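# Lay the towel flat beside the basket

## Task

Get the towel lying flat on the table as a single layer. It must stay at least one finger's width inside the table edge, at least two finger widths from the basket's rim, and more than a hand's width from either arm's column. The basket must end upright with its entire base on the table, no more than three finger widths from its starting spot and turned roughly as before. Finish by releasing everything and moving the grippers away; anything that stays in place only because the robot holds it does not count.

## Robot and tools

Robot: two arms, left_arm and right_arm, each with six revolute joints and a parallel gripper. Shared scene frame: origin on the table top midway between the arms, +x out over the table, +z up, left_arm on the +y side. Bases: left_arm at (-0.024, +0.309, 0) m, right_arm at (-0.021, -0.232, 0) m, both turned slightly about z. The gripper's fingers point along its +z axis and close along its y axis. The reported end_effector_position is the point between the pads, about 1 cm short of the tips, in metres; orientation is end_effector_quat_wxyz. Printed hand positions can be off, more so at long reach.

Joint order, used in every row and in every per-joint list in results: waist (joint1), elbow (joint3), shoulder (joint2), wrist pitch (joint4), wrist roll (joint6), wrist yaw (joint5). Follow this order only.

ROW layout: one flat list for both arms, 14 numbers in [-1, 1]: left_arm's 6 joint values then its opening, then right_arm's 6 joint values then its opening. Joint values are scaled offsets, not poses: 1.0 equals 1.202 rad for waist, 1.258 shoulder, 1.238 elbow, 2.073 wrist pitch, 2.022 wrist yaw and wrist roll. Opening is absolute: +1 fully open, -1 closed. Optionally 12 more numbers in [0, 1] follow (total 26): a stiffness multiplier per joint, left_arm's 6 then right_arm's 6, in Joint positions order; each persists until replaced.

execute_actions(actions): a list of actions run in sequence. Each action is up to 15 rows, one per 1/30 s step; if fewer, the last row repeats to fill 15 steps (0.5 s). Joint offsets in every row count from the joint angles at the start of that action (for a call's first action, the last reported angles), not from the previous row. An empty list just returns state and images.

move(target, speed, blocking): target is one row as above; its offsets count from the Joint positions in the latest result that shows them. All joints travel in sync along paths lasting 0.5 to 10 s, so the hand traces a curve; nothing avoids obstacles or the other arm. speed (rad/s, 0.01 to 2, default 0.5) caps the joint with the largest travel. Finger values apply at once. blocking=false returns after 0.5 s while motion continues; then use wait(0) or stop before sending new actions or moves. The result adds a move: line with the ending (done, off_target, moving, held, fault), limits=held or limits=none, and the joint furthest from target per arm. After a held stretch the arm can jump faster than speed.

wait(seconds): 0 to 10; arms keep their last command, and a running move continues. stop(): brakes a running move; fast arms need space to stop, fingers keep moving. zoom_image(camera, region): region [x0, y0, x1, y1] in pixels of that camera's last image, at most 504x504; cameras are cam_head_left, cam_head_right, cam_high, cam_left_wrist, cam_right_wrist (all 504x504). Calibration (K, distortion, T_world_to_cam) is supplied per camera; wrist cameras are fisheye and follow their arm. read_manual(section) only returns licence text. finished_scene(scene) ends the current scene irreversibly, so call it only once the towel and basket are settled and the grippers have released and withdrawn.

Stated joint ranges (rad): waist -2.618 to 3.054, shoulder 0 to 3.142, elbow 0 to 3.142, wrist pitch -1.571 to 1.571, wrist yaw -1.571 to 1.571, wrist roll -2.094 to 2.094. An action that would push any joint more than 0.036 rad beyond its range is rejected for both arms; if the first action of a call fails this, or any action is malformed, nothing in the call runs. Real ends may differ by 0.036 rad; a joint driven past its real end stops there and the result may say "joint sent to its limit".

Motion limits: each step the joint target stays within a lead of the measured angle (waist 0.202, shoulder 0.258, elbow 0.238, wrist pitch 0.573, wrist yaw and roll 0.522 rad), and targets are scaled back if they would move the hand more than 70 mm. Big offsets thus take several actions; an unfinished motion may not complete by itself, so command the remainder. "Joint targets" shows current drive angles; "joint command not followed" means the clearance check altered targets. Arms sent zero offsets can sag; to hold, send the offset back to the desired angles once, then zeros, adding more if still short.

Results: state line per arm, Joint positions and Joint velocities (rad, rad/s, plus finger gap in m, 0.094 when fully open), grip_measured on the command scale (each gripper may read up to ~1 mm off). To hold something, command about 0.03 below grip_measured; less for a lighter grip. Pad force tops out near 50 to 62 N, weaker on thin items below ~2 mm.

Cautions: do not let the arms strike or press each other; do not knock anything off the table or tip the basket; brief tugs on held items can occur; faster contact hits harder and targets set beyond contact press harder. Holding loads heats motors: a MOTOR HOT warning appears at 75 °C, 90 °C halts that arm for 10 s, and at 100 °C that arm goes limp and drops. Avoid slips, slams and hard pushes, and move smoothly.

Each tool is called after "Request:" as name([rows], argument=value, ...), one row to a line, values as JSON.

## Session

Request:
execute_actions(actions=[])

Scene clock: 0.00 s.
left_arm: end_effector_position=(+0.3621, +0.2263, +0.2667) grip_measured=+1.000 end_effector_quat_wxyz=(+0.489, -0.310, +0.814, +0.040) | right_arm: end_effector_position=(+0.3751, +0.0213, +0.3006) grip_measured=+1.000 end_effector_quat_wxyz=(+0.630, -0.625, +0.430, -0.164)
Joint names: [waist, elbow, shoulder, wrist pitch, wrist roll, wrist yaw]
Joint positions: left_arm=[-0.48   1.343  1.464 -0.712 -0.949 -0.796  0.094] | right_arm=[ 0.651  1.011  1.413  0.246 -1.259 -0.232  0.094]
Joint velocities: left_arm=[ 0.002  0.007 -0.002  0.037 -0.051  0.022  0.   ] | right_arm=[-0.007 -0.007  0.002 -0.022 -0.051 -0.022  0.   ]
Motor temperatures (°C, as the motors report them): left_arm=[25 26 30 30 22 24] | right_arm=[21 26 26 26 25 23]
Joint targets: left_arm=[-0.480 1.354 1.453 -0.715 -0.948 -0.807] | right_arm=[0.651 1.025 1.401 0.253 -1.251 -0.234]
Joint stiffness scale: left_arm=[1. 1. 1. 1. 1. 1.] | right_arm=[1. 1. 1. 1. 1. 1.]
camera_calibration (this result's frames):
cam_left_wrist: T_world_to_cam=[[0.642956, -0.660528, 0.387699, -0.188375], [-0.580897, -0.750463, -0.315219, 0.486029], [0.499165, -0.022541, -0.866214, 0.169246], [0, 0, 0, 1]] pos_world=[0.318968, 0.244135, 0.372842]
cam_right_wrist: T_world_to_cam=[[0.427386, -0.284085, 0.858276, -0.414263], [-0.0546209, -0.955727, -0.289142, 0.145915], [0.902418, 0.0766955, -0.423981, -0.0831475], [0, 0, 0, 1]] pos_world=[0.260054, 0.028146, 0.362489]

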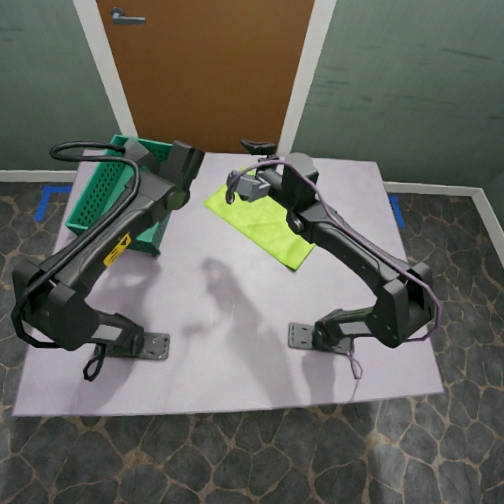

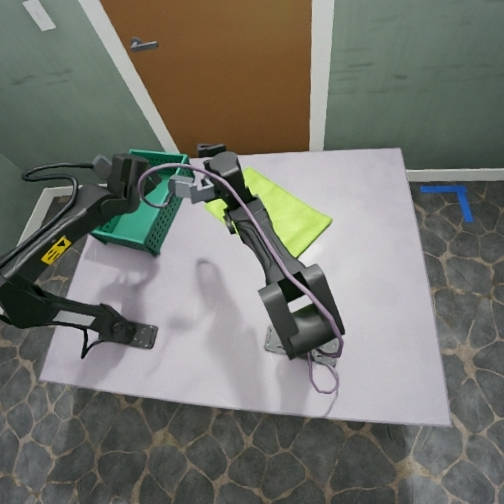

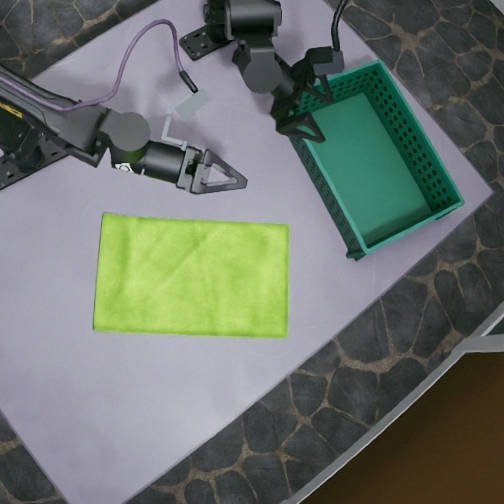

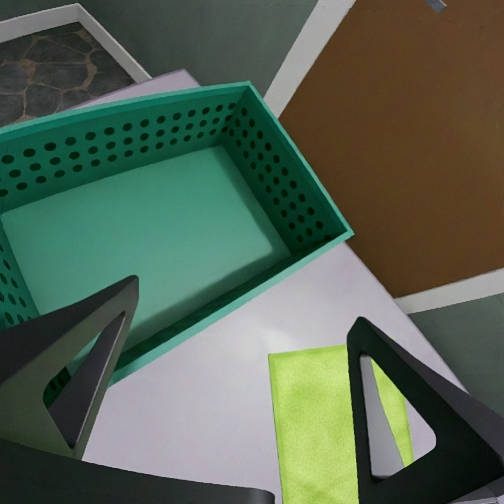

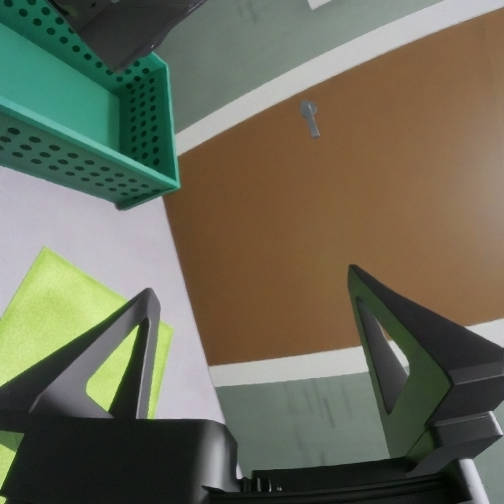

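Request:
zoom_image(camera="cam_high", region=[80, 195, 310, 355])

Request:
zoom_image(camera="cam_high", region=[80, 200, 200, 345])

Request:
zoom_image(camera="cam_head_left", region=[195, 170, 335, 285])

Request:
zoom_image(camera="cam_head_right", region=[195, 160, 345, 275])

Region (80, 195, 310, 355) of cam_high's 504x504 image, scaled by 2.191, with more detail than that image has; it fills the top 351 rows of this view, and the rest is white.

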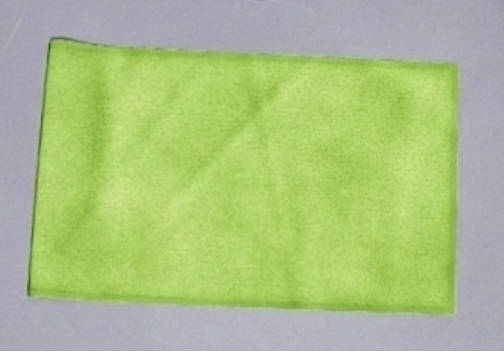

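Region (80, 200, 200, 345) of cam_high's 504x504 image, scaled by 3.476, with more detail than that image has; it fills the left 417 columns of this view, and the rest is white.

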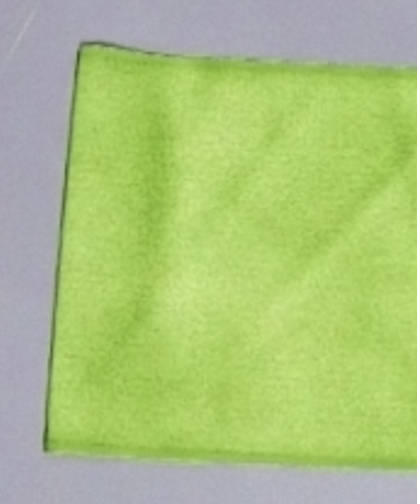

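Region (195, 170, 335, 285) of cam_head_left's 504x504 image, scaled by 3.600, with more detail than that image has; it fills the top 414 rows of this view, and the rest is white.

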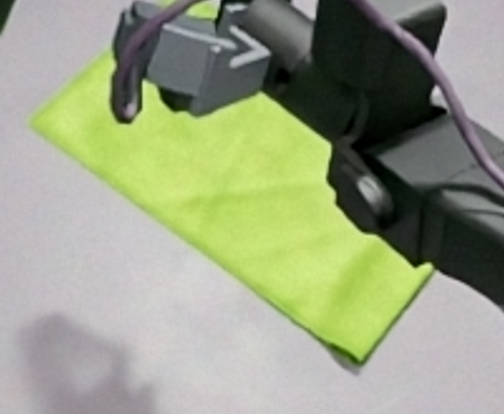

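Region (195, 160, 345, 275) of cam_head_right's 504x504 image, scaled by 3.360, with more detail than that image has; it fills the top 386 rows of this view, and the rest is white.

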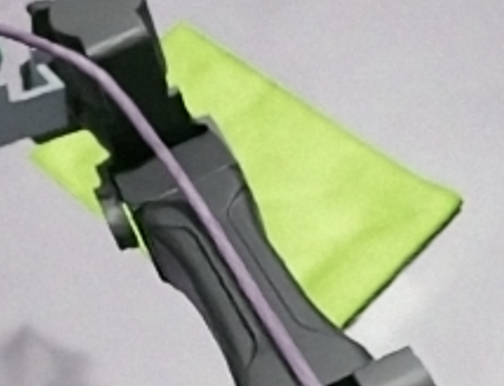

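Request:
move(target=[0.081,0.659,0.684,-0.235,0.534,0.397,0.28, -0.124,0.023,0.119,-0.621,1.0,0.118,0.28], speed=1.0)

Scene clock: 102.50 s.
left_arm: end_effector_position=(+0.4243, +0.0905, +0.0724) grip_measured=+0.283 end_effector_quat_wxyz=(+0.088, +0.283, +0.955, -0.014) | right_arm: end_effector_position=(+0.2191, -0.1434, +0.0579) grip_measured=+0.282 end_effector_quat_wxyz=(-0.004, +0.204, +0.979, +0.003)
Joint names: [waist, elbow, shoulder, wrist pitch, wrist roll, wrist yaw]
Joint positions: left_arm=[-0.395  2.125  2.335 -1.183  0.12  -0.003  0.06 ] | right_arm=[ 0.514  1.011  1.558 -1.027  0.754 -0.008  0.06 ]
Joint velocities: left_arm=[-0.017 -0.002  0.002 -0.022  0.037  0.007 -0.001] | right_arm=[-0.012  0.002 -0.007 -0.022 -0.037 -0.066 -0.   ]
Motor temperatures (°C, as the motors report them): left_arm=[25 28 31 33 22 24] | right_arm=[21 28 27 35 25 23]
Joint targets: left_arm=[-0.383 2.158 2.324 -1.200 0.130 0.007] | right_arm=[0.502 1.039 1.563 -1.041 0.763 0.007]
Joint stiffness scale: left_arm=[1. 1. 1. 1. 1. 1.] | right_arm=[1. 1. 1. 1. 1. 1.]
move: off_target (left_arm, right_arm); limits=none; left_arm: farthest joint: the elbow, 0.034 radians from its target (0.816 radians at the start); right_arm: farthest joint: the elbow, 0.028 radians from its target (0.028 radians at the start)
camera_calibration (this result's frames):
cam_left_wrist: T_world_to_cam=[[-0.338021, -0.940478, -0.0352463, 0.22945], [-0.864019, 0.295258, 0.407792, 0.332072], [-0.373113, 0.168296, -0.912394, 0.323055], [0, 0, 0, 1]] pos_world=[0.485012, 0.0633774, 0.167424]
cam_right_wrist: T_world_to_cam=[[-0.548636, -0.836025, -0.00773968, -0.00121224], [-0.657445, 0.425688, 0.621737, 0.187289], [-0.516493, 0.346196, -0.783188, 0.337712], [0, 0, 0, 1]] pos_world=[0.296892, -0.197654, 0.148038]

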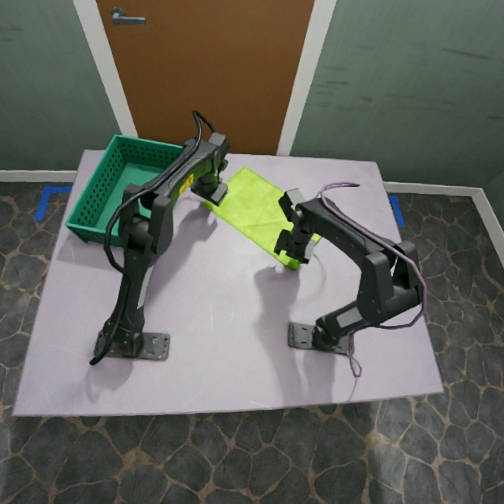

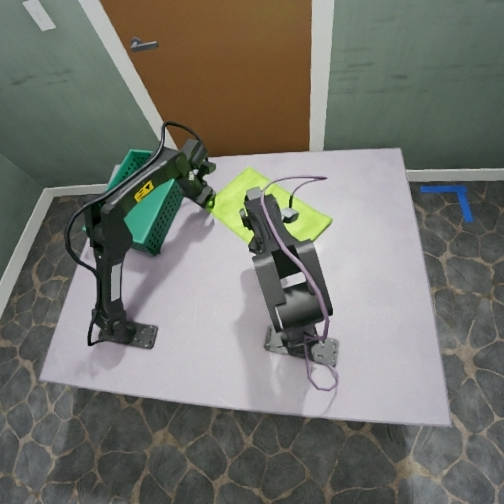

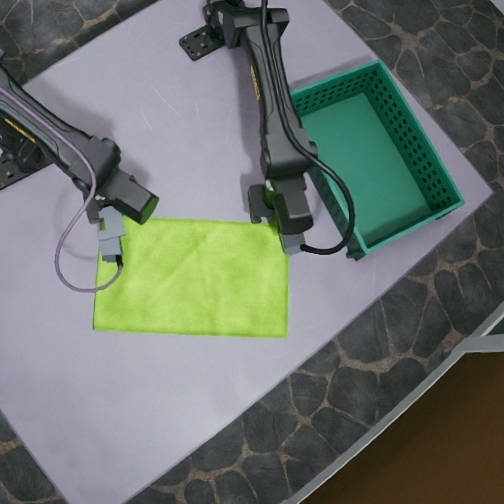

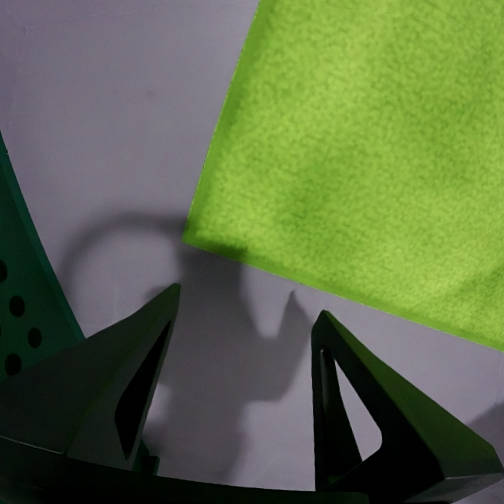

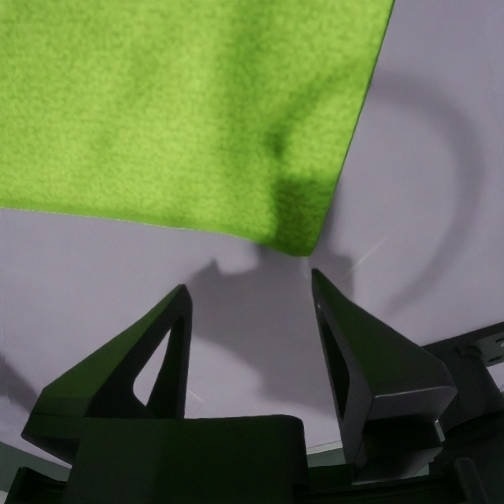

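Request:
move(target=[0.010,0.037,0.052,0.026,0.02,0.004,0.28, 0.052,0.098,0.152,0.059,0.176,0.007,0.28], speed=0.5)

Scene clock: 136.33 s.
left_arm: end_effector_position=(+0.4302, +0.0876, +0.0435) grip_measured=+0.283 end_effector_quat_wxyz=(+0.075, +0.298, +0.952, -0.010) | right_arm: end_effector_position=(+0.2537, -0.1151, +0.0299) grip_measured=+0.282 end_effector_quat_wxyz=(-0.002, +0.347, +0.938, +0.004)
Joint names: [waist, elbow, shoulder, wrist pitch, wrist roll, wrist yaw]
Joint positions: left_arm=[-0.395  2.137  2.405 -1.151  0.15  -0.003  0.06 ] | right_arm=[ 0.565  1.1    1.748 -0.919  1.101 -0.008  0.06 ]
Joint velocities: left_arm=[ 0.007 -0.017 -0.002  0.037 -0.051 -0.022 -0.   ] | right_arm=[-0.007 -0.012 -0.037 -0.007  0.081 -0.007 -0.001]
Motor temperatures (°C, as the motors report them): left_arm=[25 28 33 31 22 24] | right_arm=[22 28 27 31 25 23]
Joint targets: left_arm=[-0.383 2.171 2.400 -1.129 0.160 0.005] | right_arm=[0.577 1.132 1.750 -0.905 1.110 0.006]
Joint stiffness scale: left_arm=[1. 1. 1. 1. 1. 1.] | right_arm=[1. 1. 1. 1. 1. 1.]
move: off_target (left_arm, right_arm); limits=none; left_arm: farthest joint: the elbow, 0.034 radians from its target (0.046 radians at the start); right_arm: farthest joint: the elbow, 0.032 radians from its target (0.121 radians at the start)
camera_calibration (this result's frames):
cam_left_wrist: T_world_to_cam=[[-0.366643, -0.929382, -0.0426821, 0.239357], [-0.846088, 0.314002, 0.430741, 0.339487], [-0.386921, 0.194041, -0.901466, 0.30254], [0, 0, 0, 1]] pos_world=[0.492054, 0.0571492, 0.136714]
cam_right_wrist: T_world_to_cam=[[-0.769106, -0.639028, -0.0109084, 0.119914], [-0.506417, 0.598911, 0.620361, 0.197069], [-0.389895, 0.482647, -0.784241, 0.30747], [0, 0, 0, 1]] pos_world=[0.311906, -0.189798, 0.120185]

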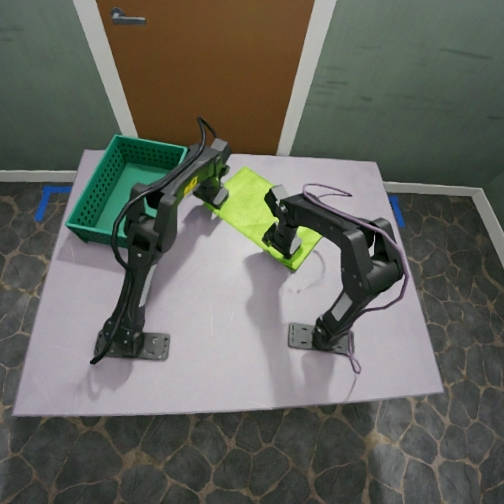

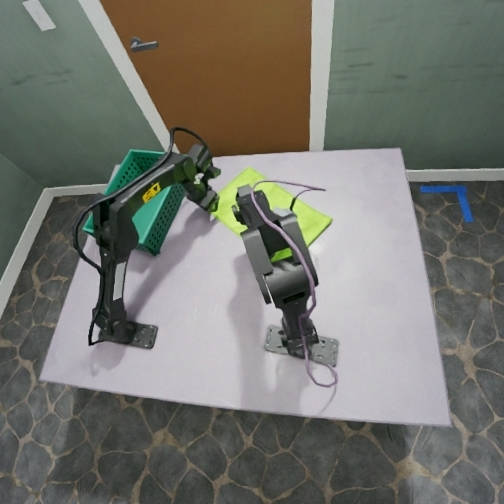

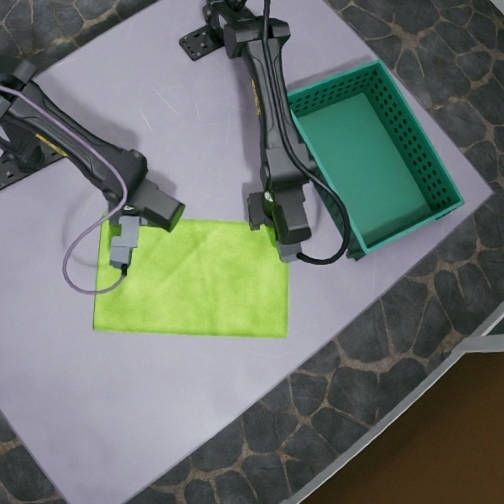

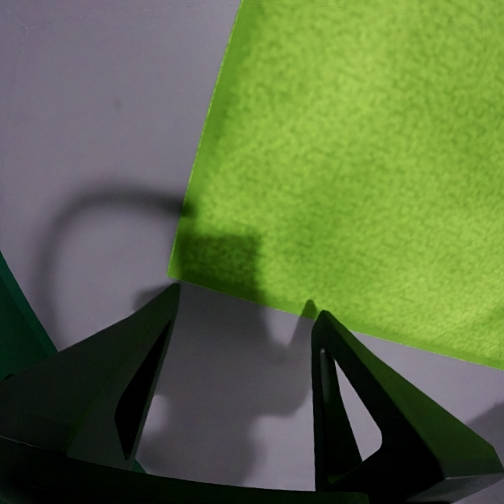

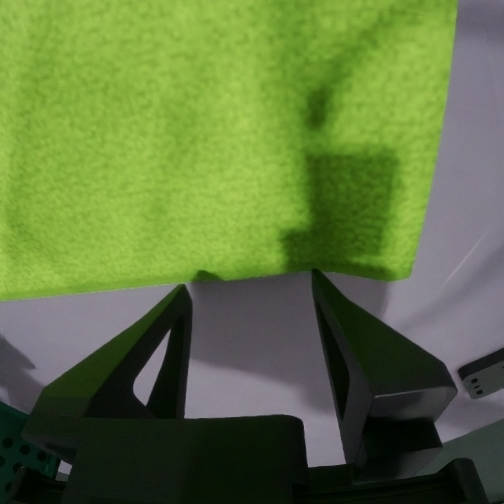

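Request:
execute_actions([
  [[0.008,0.027,-0.004,0.015,0.004,0.003,0.28,-0.01,0.02,0.002,0.012,0.004,0.006,0.28],[0.008,0.027,-0.002,0.022,0.004,0.003,0.28,-0.02,0.012,0.005,0.017,0.004,0.006,0.28],[0.008,0.027,0.002,0.029,0.004,0.003,0.28,-0.026,0.005,0.009,0.022,0.004,0.006,0.28],[0.008,0.027,0.007,0.029,0.004,0.003,0.28,-0.026,-0.002,0.013,0.027,0.004,0.006,0.28],[0.008,0.027,0.012,0.029,0.004,0.003,0.28,-0.026,-0.008,0.017,0.032,0.004,0.006,0.28],[0.008,0.027,0.017,0.029,0.004,0.003,0.28,-0.026,-0.013,0.021,0.037,0.004,0.006,0.28],[0.008,0.027,0.021,0.029,0.004,0.003,0.28,-0.026,-0.018,0.025,0.042,0.004,0.006,0.28],[0.008,0.027,0.025,0.029,0.004,0.003,0.28,-0.026,-0.022,0.029,0.046,0.004,0.006,0.28],[0.008,0.027,0.029,0.029,0.004,0.003,0.28,-0.026,-0.026,0.033,0.048,0.004,0.006,0.28],[0.008,0.027,0.033,0.029,0.004,0.003,0.28,-0.026,-0.03,0.037,0.048,0.004,0.006,0.28],[0.008,0.027,0.037,0.029,0.004,0.003,0.28,-0.026,-0.033,0.04,0.048,0.004,0.006,0.28],[0.008,0.027,0.041,0.029,0.004,0.003,0.28,-0.026,-0.036,0.043,0.048,0.004,0.006,0.28],[0.008,0.027,0.045,0.029,0.004,0.003,0.28,-0.026,-0.039,0.046,0.048,0.004,0.006,0.28],[0.008,0.027,0.049,0.029,0.004,0.003,0.28,-0.026,-0.041,0.049,0.048,0.004,0.006,0.28],[0.008,0.027,0.053,0.029,0.004,0.003,0.28,-0.026,-0.043,0.052,0.048,0.004,0.006,0.28]],
])

Request:
wait(seconds=0.3)

Scene clock: 164.83 s.
left_arm: end_effector_position=(+0.4381, +0.0837, +0.0245) grip_measured=+0.283 end_effector_quat_wxyz=(+0.077, +0.298, +0.952, -0.012) | right_arm: end_effector_position=(+0.2601, -0.1195, +0.0102) grip_measured=+0.282 end_effector_quat_wxyz=(-0.000, +0.357, +0.934, +0.004)
Joint names: [waist, elbow, shoulder, wrist pitch, wrist roll, wrist yaw]
Joint positions: left_arm=[-0.393  2.147  2.452 -1.109  0.15   0.001  0.06 ] | right_arm=[ 0.544  1.071  1.795 -0.842  1.102 -0.007  0.06 ]
Joint velocities: left_arm=[-0.002  0.027  0.061  0.095  0.022 -0.066  0.001] | right_arm=[-0.027  0.012 -0.007 -0.037 -0.051 -0.007 -0.   ]
Motor temperatures (°C, as the motors report them): left_arm=[25 29 34 31 22 24] | right_arm=[22 28 27 30 25 23]
Joint targets: left_arm=[-0.385 2.170 2.472 -1.091 0.158 0.003] | right_arm=[0.534 1.047 1.814 -0.820 1.109 0.004]
Joint stiffness scale: left_arm=[1. 1. 1. 1. 1. 1.] | right_arm=[1. 1. 1. 1. 1. 1.]
camera_calibration (this result's frames):
cam_left_wrist: T_world_to_cam=[[-0.365977, -0.929808, -0.038963, 0.237459], [-0.847256, 0.315579, 0.427278, 0.356037], [-0.384991, 0.189385, -0.90328, 0.288839], [0, 0, 0, 1]] pos_world=[0.499759, 0.0537315, 0.118028]
cam_right_wrist: T_world_to_cam=[[-0.782557, -0.622457, -0.0122753, 0.12735], [-0.494945, 0.610046, 0.618768, 0.213498], [-0.377668, 0.490297, -0.785478, 0.294443], [0, 0, 0, 1]] pos_world=[0.31653, -0.195339, 0.100736]

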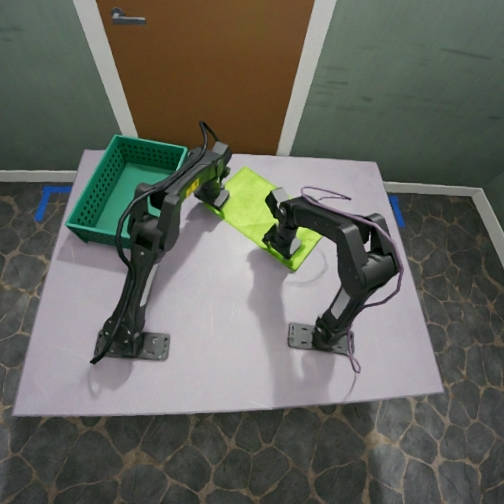

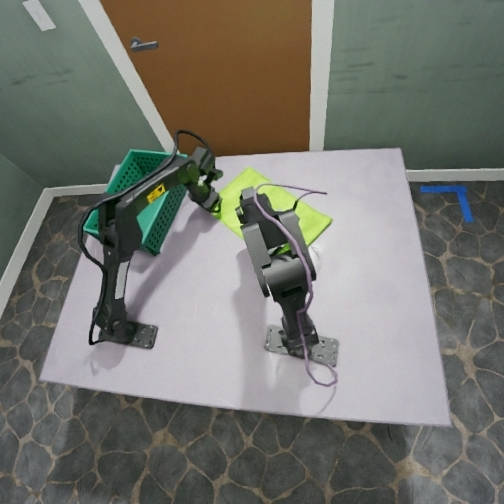

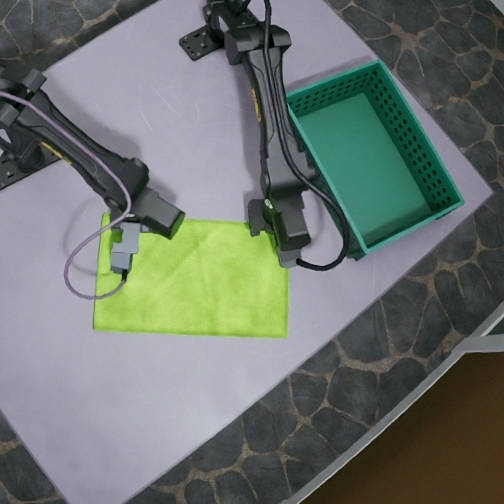

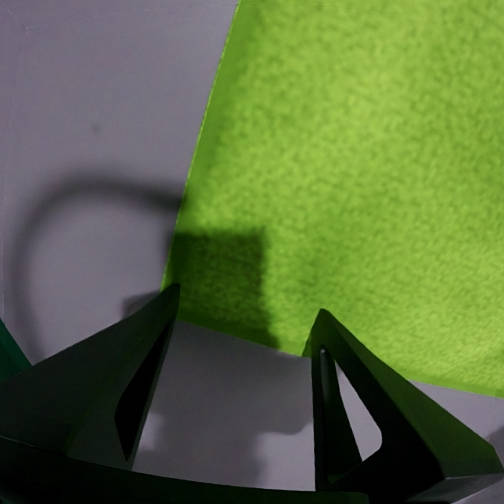

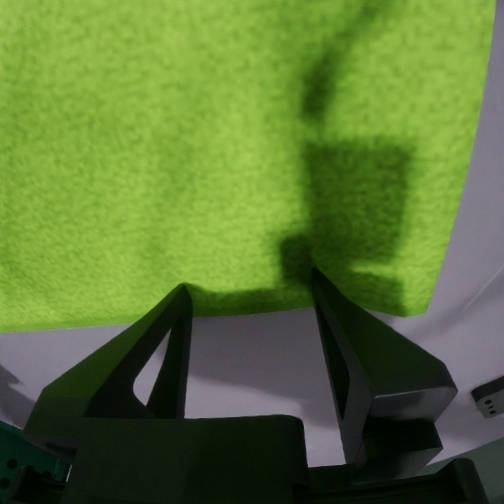

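Scene clock: 165.13 s.
left_arm: end_effector_position=(+0.4384, +0.0833, +0.0226) grip_measured=+0.283 end_effector_quat_wxyz=(+0.077, +0.298, +0.952, -0.013) | right_arm: end_effector_position=(+0.2601, -0.1195, +0.0102) grip_measured=+0.282 end_effector_quat_wxyz=(-0.000, +0.357, +0.934, +0.004)
Joint names: [waist, elbow, shoulder, wrist pitch, wrist roll, wrist yaw]
Joint positions: left_arm=[-0.393  2.147  2.457 -1.106  0.15   0.002  0.06 ] | right_arm=[ 0.544  1.071  1.795 -0.842  1.102 -0.007  0.06 ]
Joint velocities: left_arm=[ 0.007 -0.007 -0.002  0.007 -0.037 -0.037 -0.   ] | right_arm=[-0.007 -0.002  0.012  0.051  0.007  0.037  0.   ]
Motor temperatures (°C, as the motors report them): left_arm=[25 29 34 31 22 24] | right_arm=[22 28 27 30 25 23]
Joint targets: left_arm=[-0.385 2.171 2.472 -1.091 0.158 0.003] | right_arm=[0.534 1.047 1.814 -0.820 1.109 0.004]
Joint stiffness scale: left_arm=[1. 1. 1. 1. 1. 1.] | right_arm=[1. 1. 1. 1. 1. 1.]
wait: 0.30 s; at rest by 0.23 s
camera_calibration (this result's frames):
cam_left_wrist: T_world_to_cam=[[-0.366187, -0.929769, -0.0378987, 0.237212], [-0.846694, 0.31602, 0.428066, 0.356911], [-0.386025, 0.188841, -0.902953, 0.287857], [0, 0, 0, 1]] pos_world=[0.500179, 0.0534026, 0.11613]
cam_right_wrist: T_world_to_cam=[[-0.782557, -0.622457, -0.0122753, 0.12735], [-0.494945, 0.610046, 0.618768, 0.213498], [-0.377668, 0.490297, -0.785478, 0.294443], [0, 0, 0, 1]] pos_world=[0.31653, -0.195339, 0.100736]

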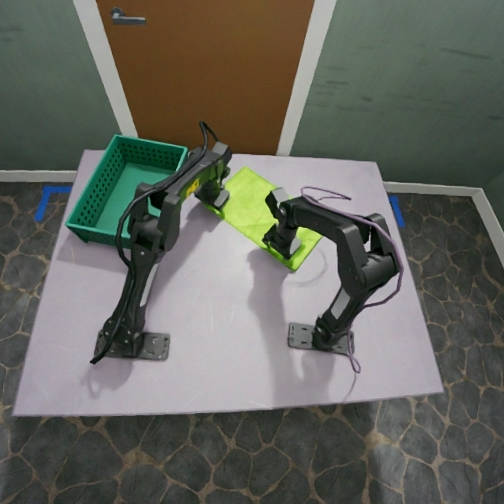

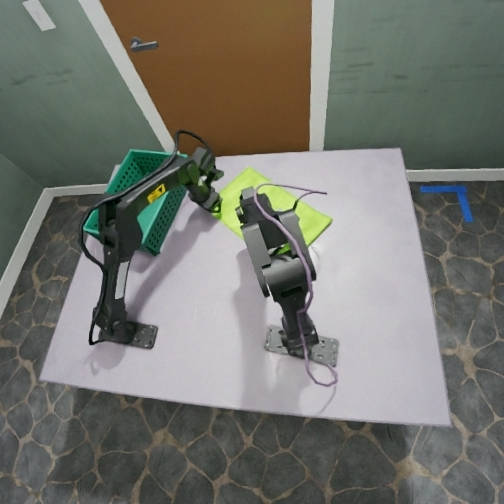

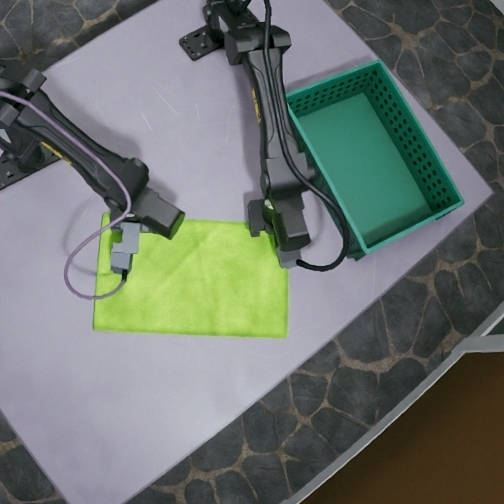

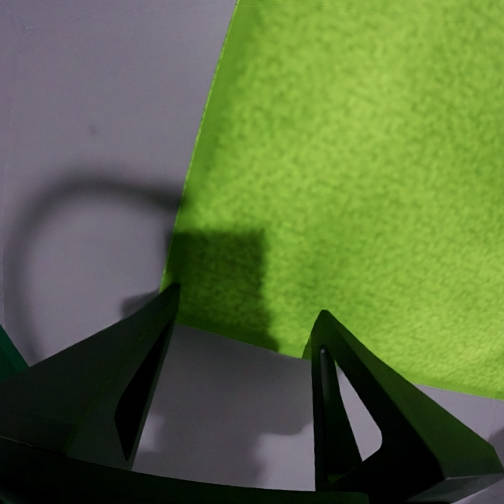

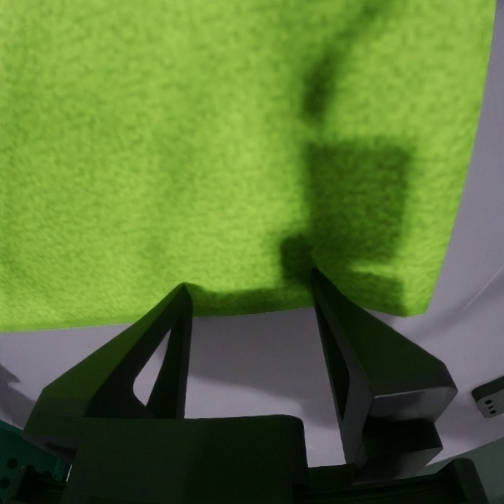

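Request:
execute_actions(actions=[])

Scene clock: 200.60 s.
left_arm: end_effector_position=(+0.4384, +0.0833, +0.0226) grip_measured=+0.283 end_effector_quat_wxyz=(+0.077, +0.298, +0.952, -0.013) | right_arm: end_effector_position=(+0.2601, -0.1195, +0.0102) grip_measured=+0.282 end_effector_quat_wxyz=(-0.000, +0.357, +0.934, +0.004)
Joint names: [waist, elbow, shoulder, wrist pitch, wrist roll, wrist yaw]
Joint positions: left_arm=[-0.393  2.147  2.457 -1.106  0.15   0.002  0.06 ] | right_arm=[ 0.544  1.071  1.795 -0.842  1.102 -0.007  0.06 ]
Joint velocities: left_arm=[ 0.002  0.007 -0.007 -0.007  0.037 -0.051  0.   ] | right_arm=[ 0.017 -0.002  0.012 -0.037 -0.007  0.066 -0.   ]
Motor temperatures (°C, as the motors report them): left_arm=[25 28 33 30 22 24] | right_arm=[22 27 27 29 25 23]
Joint targets: left_arm=[-0.385 2.171 2.472 -1.091 0.158 0.003] | right_arm=[0.534 1.047 1.814 -0.820 1.109 0.004]
Joint stiffness scale: left_arm=[1. 1. 1. 1. 1. 1.] | right_arm=[1. 1. 1. 1. 1. 1.]
camera_calibration (this result's frames):
cam_left_wrist: T_world_to_cam=[[-0.366187, -0.929769, -0.0378987, 0.237212], [-0.846694, 0.31602, 0.428066, 0.356911], [-0.386025, 0.188841, -0.902953, 0.287857], [0, 0, 0, 1]] pos_world=[0.500179, 0.0534026, 0.11613]
cam_right_wrist: T_world_to_cam=[[-0.782557, -0.622457, -0.0122753, 0.12735], [-0.494945, 0.610046, 0.618768, 0.213498], [-0.377668, 0.490297, -0.785478, 0.294443], [0, 0, 0, 1]] pos_world=[0.31653, -0.195339, 0.100736]

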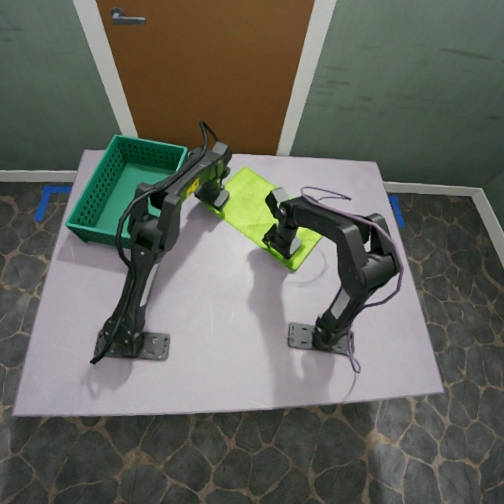

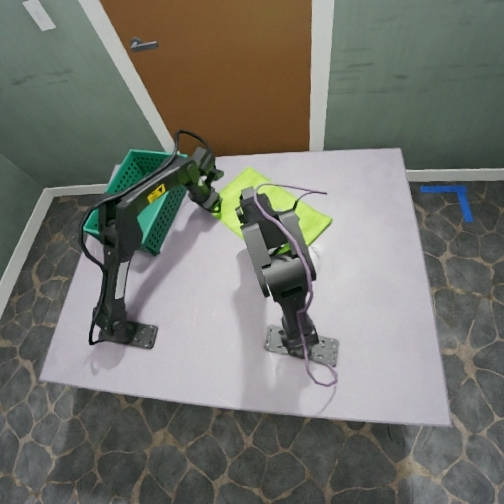

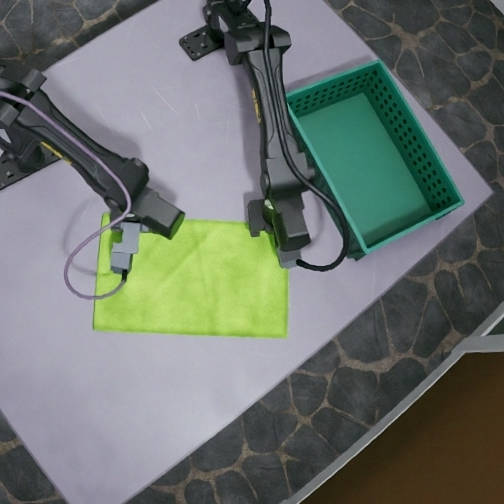

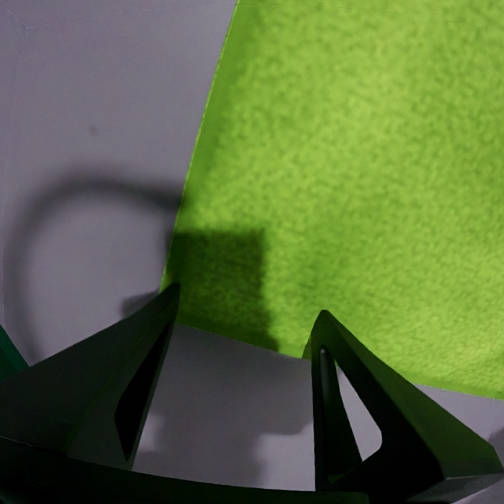

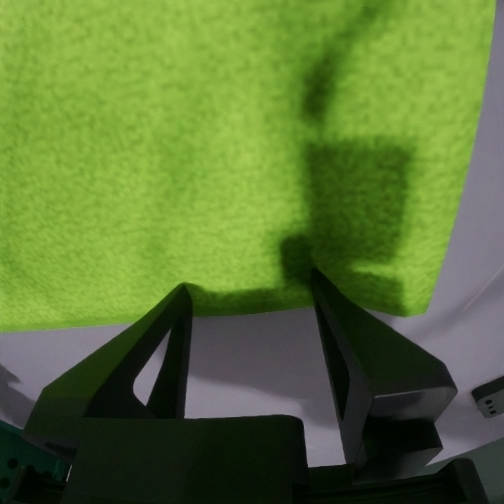

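Request:
execute_actions([
  [[0.005,0.02,0.015,0.005,0.004,0,0.24,-0.005,-0.019,0.015,0.008,0.004,0.005,0.24],[0.005,0.02,0.015,0.005,0.004,0,0.19,-0.005,-0.019,0.015,0.008,0.004,0.005,0.19],[0.005,0.02,0.015,0.005,0.004,0,0.15,-0.005,-0.019,0.015,0.008,0.004,0.005,0.15],[0.005,0.02,0.015,0.005,0.004,0,0.10,-0.005,-0.019,0.015,0.008,0.004,0.005,0.10],[0.005,0.02,0.015,0.005,0.004,0,0.06,-0.005,-0.019,0.015,0.008,0.004,0.005,0.06],[0.005,0.02,0.015,0.005,0.004,0,0.02,-0.005,-0.019,0.015,0.008,0.004,0.005,0.02],[0.005,0.02,0.015,0.005,0.004,0,-0.03,-0.005,-0.019,0.015,0.008,0.004,0.005,-0.03],[0.005,0.02,0.015,0.005,0.004,0,-0.07,-0.005,-0.019,0.015,0.008,0.004,0.005,-0.07],[0.005,0.02,0.015,0.005,0.004,0,-0.11,-0.005,-0.019,0.015,0.008,0.004,0.005,-0.11],[0.005,0.02,0.015,0.005,0.004,0,-0.16,-0.005,-0.019,0.015,0.008,0.004,0.005,-0.16],[0.005,0.02,0.015,0.005,0.004,0,-0.20,-0.005,-0.019,0.015,0.008,0.004,0.005,-0.20],[0.005,0.02,0.015,0.005,0.004,0,-0.24,-0.005,-0.019,0.015,0.008,0.004,0.005,-0.24],[0.005,0.02,0.015,0.005,0.004,0,-0.29,-0.005,-0.019,0.015,0.008,0.004,0.005,-0.29],[0.005,0.02,0.015,0.005,0.004,0,-0.33,-0.005,-0.019,0.015,0.008,0.004,0.005,-0.33],[0.005,0.02,0.015,0.005,0.004,0,-0.37,-0.005,-0.019,0.015,0.008,0.004,0.005,-0.37]],
  [[0.005,0.02,0.015,0.005,0.004,0,-0.42,-0.005,-0.019,0.015,0.008,0.004,0.005,-0.42],[0.005,0.02,0.015,0.005,0.004,0,-0.46,-0.005,-0.019,0.015,0.008,0.004,0.005,-0.46],[0.005,0.02,0.015,0.005,0.004,0,-0.50,-0.005,-0.019,0.015,0.008,0.004,0.005,-0.50],[0.005,0.02,0.015,0.005,0.004,0,-0.55,-0.005,-0.019,0.015,0.008,0.004,0.005,-0.55],[0.005,0.02,0.015,0.005,0.004,0,-0.59,-0.005,-0.019,0.015,0.008,0.004,0.005,-0.59],[0.005,0.02,0.015,0.005,0.004,0,-0.63,-0.005,-0.019,0.015,0.008,0.004,0.005,-0.63],[0.005,0.02,0.015,0.005,0.004,0,-0.68,-0.005,-0.019,0.015,0.008,0.004,0.005,-0.68],[0.005,0.02,0.015,0.005,0.004,0,-0.72,-0.005,-0.019,0.015,0.008,0.004,0.005,-0.72],[0.005,0.02,0.015,0.005,0.004,0,-0.76,-0.005,-0.019,0.015,0.008,0.004,0.005,-0.76],[0.005,0.02,0.015,0.005,0.004,0,-0.81,-0.005,-0.019,0.015,0.008,0.004,0.005,-0.81],[0.005,0.02,0.015,0.005,0.004,0,-0.85,-0.005,-0.019,0.015,0.008,0.004,0.005,-0.85],[0.005,0.02,0.015,0.005,0.004,0,-0.89,-0.005,-0.019,0.015,0.008,0.004,0.005,-0.89],[0.005,0.02,0.015,0.005,0.004,0,-0.93,-0.005,-0.019,0.015,0.008,0.004,0.005,-0.93],[0.005,0.02,0.015,0.005,0.004,0,-0.97,-0.005,-0.019,0.015,0.008,0.004,0.005,-0.97],[0.005,0.02,0.015,0.005,0.004,0,-1,-0.005,-0.019,0.015,0.008,0.004,0.005,-1]],
  [[0,0.02,0.01,0,0,0,-1,0,-0.01,0.01,0,0,0,-1]],
])

Scene clock: 228.07 s.
left_arm: end_effector_position=(+0.4353, +0.0771, +0.0228) grip_measured=-0.970 end_effector_quat_wxyz=(+0.074, +0.299, +0.951, -0.032) | right_arm: end_effector_position=(+0.2574, -0.1227, +0.0102) grip_measured=-0.940 end_effector_quat_wxyz=(-0.002, +0.357, +0.934, -0.005)
Joint names: [waist, elbow, shoulder, wrist pitch, wrist roll, wrist yaw]
Joint positions: left_arm=[-0.393  2.147  2.457 -1.106  0.15   0.04   0.001] | right_arm=[ 0.544  1.071  1.795 -0.857  1.102  0.005  0.003]
Joint velocities: left_arm=[-0.002 -0.012 -0.002  0.022  0.022  0.066 -0.   ] | right_arm=[ 0.022  0.002 -0.012  0.051 -0.051 -0.051 -0.001]
Motor temperatures (°C, as the motors report them): left_arm=[25 28 33 30 22 24] | right_arm=[21 26 27 29 25 23]
Joint targets: left_arm=[-0.393 2.172 2.469 -1.106 0.150 0.036] | right_arm=[0.544 1.059 1.808 -0.857 1.102 0.005]
Joint stiffness scale: left_arm=[1. 1. 1. 1. 1. 1.] | right_arm=[1. 1. 1. 1. 1. 1.]
camera_calibration (this result's frames):
cam_left_wrist: T_world_to_cam=[[-0.372045, -0.928215, 0.0000414745, 0.231947], [-0.837548, 0.335724, 0.431049, 0.350647], [-0.40012, 0.160335, -0.902329, 0.296294], [0, 0, 0, 1]] pos_world=[0.498532, 0.0500702, 0.116199]
cam_right_wrist: T_world_to_cam=[[-0.783049, -0.621938, 0.00520302, 0.123245], [-0.488433, 0.620096, 0.613934, 0.213689], [-0.385055, 0.478199, -0.789341, 0.295438], [0, 0, 0, 1]] pos_world=[0.31464, -0.197135, 0.101369]

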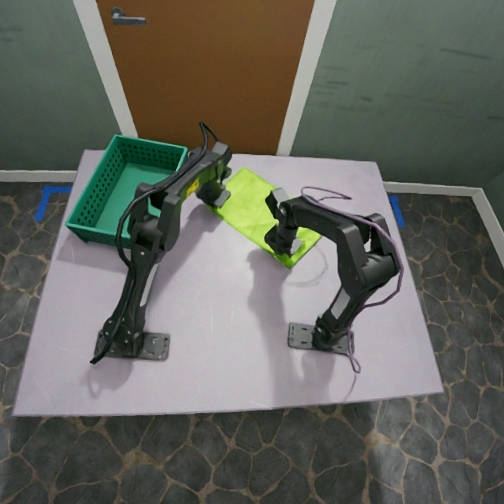

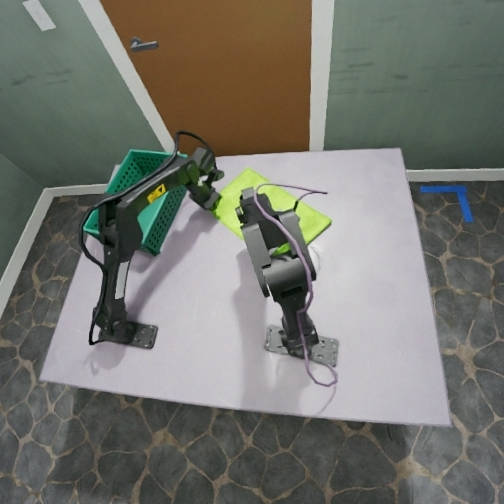

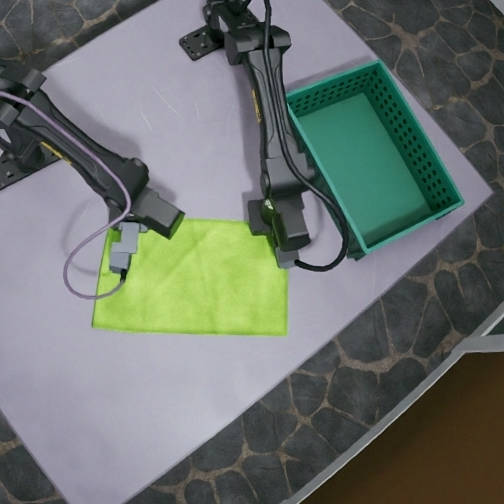

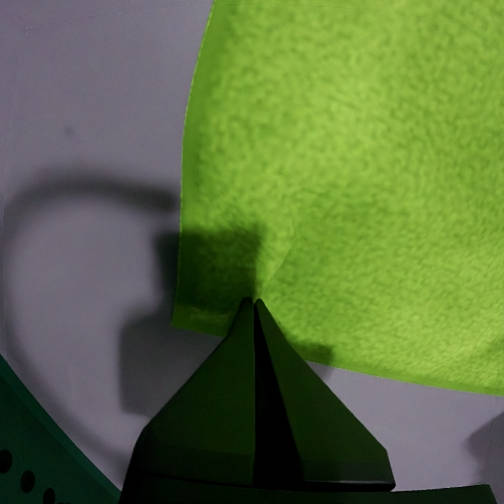

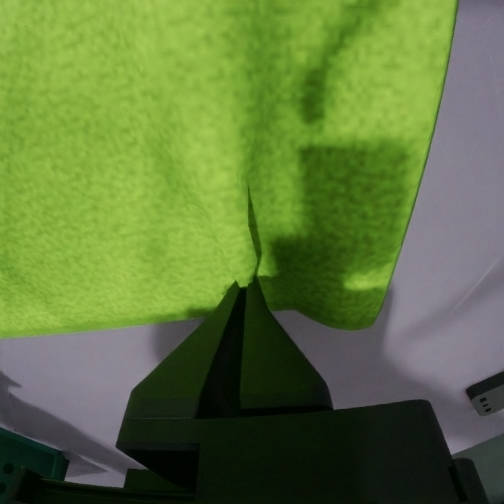

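Request:
execute_actions([
  [[0,0.02,-0.01,0,0,0,-0.6,0,-0.01,0.01,0,0,0,-1],[0,0.02,-0.02,0,0,0,-0.3,0,-0.01,0.01,0,0,0,-1],[0,0.02,-0.04,0,0,0.01,0,0,-0.01,0.01,0,0,0,-1],[0,0.02,-0.05,0,0,0.02,0.2,0,-0.01,0.01,0,0,0,-1]],
  [[0,0.02,-0.02,0,0,0,0.2,0,-0.01,0.01,0,0,0,-1]],
])

Scene clock: 239.47 s.
left_arm: end_effector_position=(+0.4361, +0.0711, +0.0427) grip_measured=+0.197 end_effector_quat_wxyz=(+0.091, +0.300, +0.948, -0.049) | right_arm: end_effector_position=(+0.2574, -0.1227, +0.0102) grip_measured=-0.940 end_effector_quat_wxyz=(-0.002, +0.357, +0.934, -0.005)
Joint names: [waist, elbow, shoulder, wrist pitch, wrist roll, wrist yaw]
Joint positions: left_arm=[-0.393  2.147  2.417 -1.106  0.15   0.069  0.056] | right_arm=[ 0.544  1.071  1.795 -0.857  1.102  0.005  0.003]
Joint velocities: left_arm=[-0.012  0.012  0.007 -0.022 -0.066 -0.066  0.001] | right_arm=[ 0.002  0.002 -0.002 -0.037  0.081  0.081  0.001]
Motor temperatures (°C, as the motors report them): left_arm=[25 28 34 30 22 24] | right_arm=[21 26 27 28 25 23]
Joint targets: left_arm=[-0.393 2.172 2.392 -1.106 0.150 0.069] | right_arm=[0.544 1.059 1.808 -0.857 1.102 0.005]
Joint stiffness scale: left_arm=[1. 1. 1. 1. 1. 1.] | right_arm=[1. 1. 1. 1. 1. 1.]
camera_calibration (this result's frames):
cam_left_wrist: T_world_to_cam=[[-0.37703, -0.925682, 0.0309996, 0.227288], [-0.845424, 0.357626, 0.396688, 0.348075], [-0.378293, 0.123356, -0.91743, 0.30934], [0, 0, 0, 1]] pos_world=[0.496987, 0.0477569, 0.138674]
cam_right_wrist: T_world_to_cam=[[-0.783049, -0.621938, 0.00520302, 0.123245], [-0.488433, 0.620096, 0.613934, 0.213689], [-0.385055, 0.478199, -0.789341, 0.295438], [0, 0, 0, 1]] pos_world=[0.31464, -0.197135, 0.101369]

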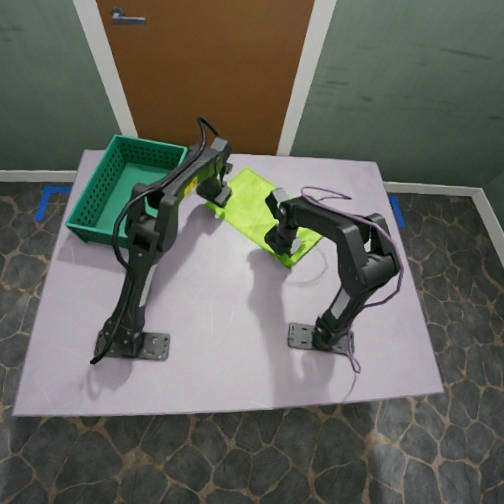

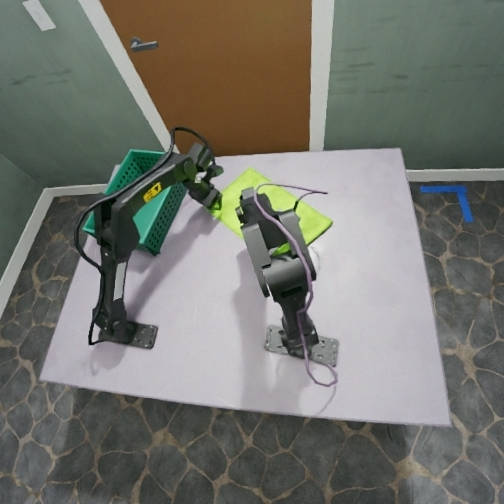

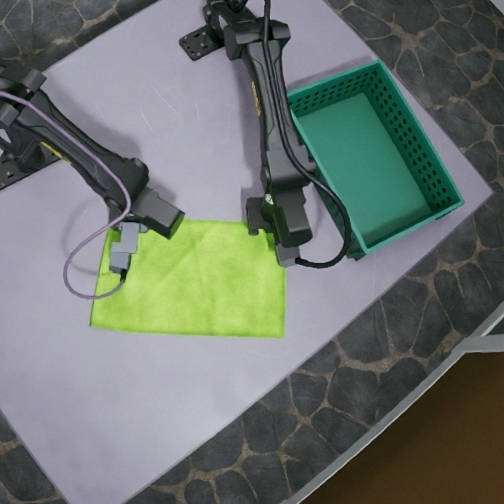

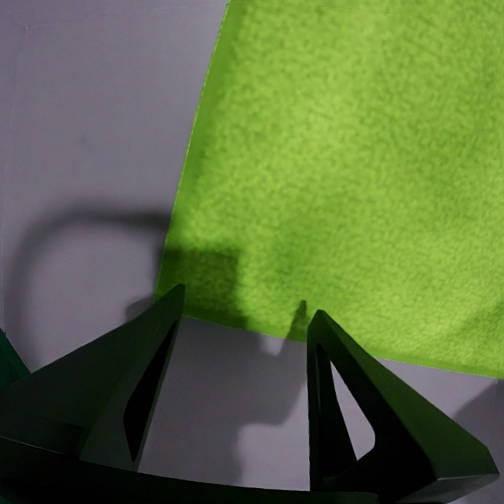

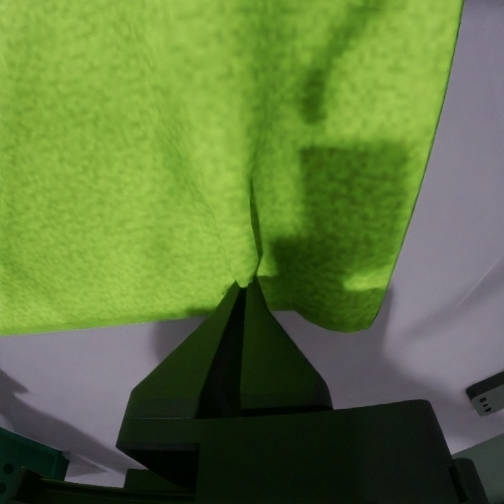

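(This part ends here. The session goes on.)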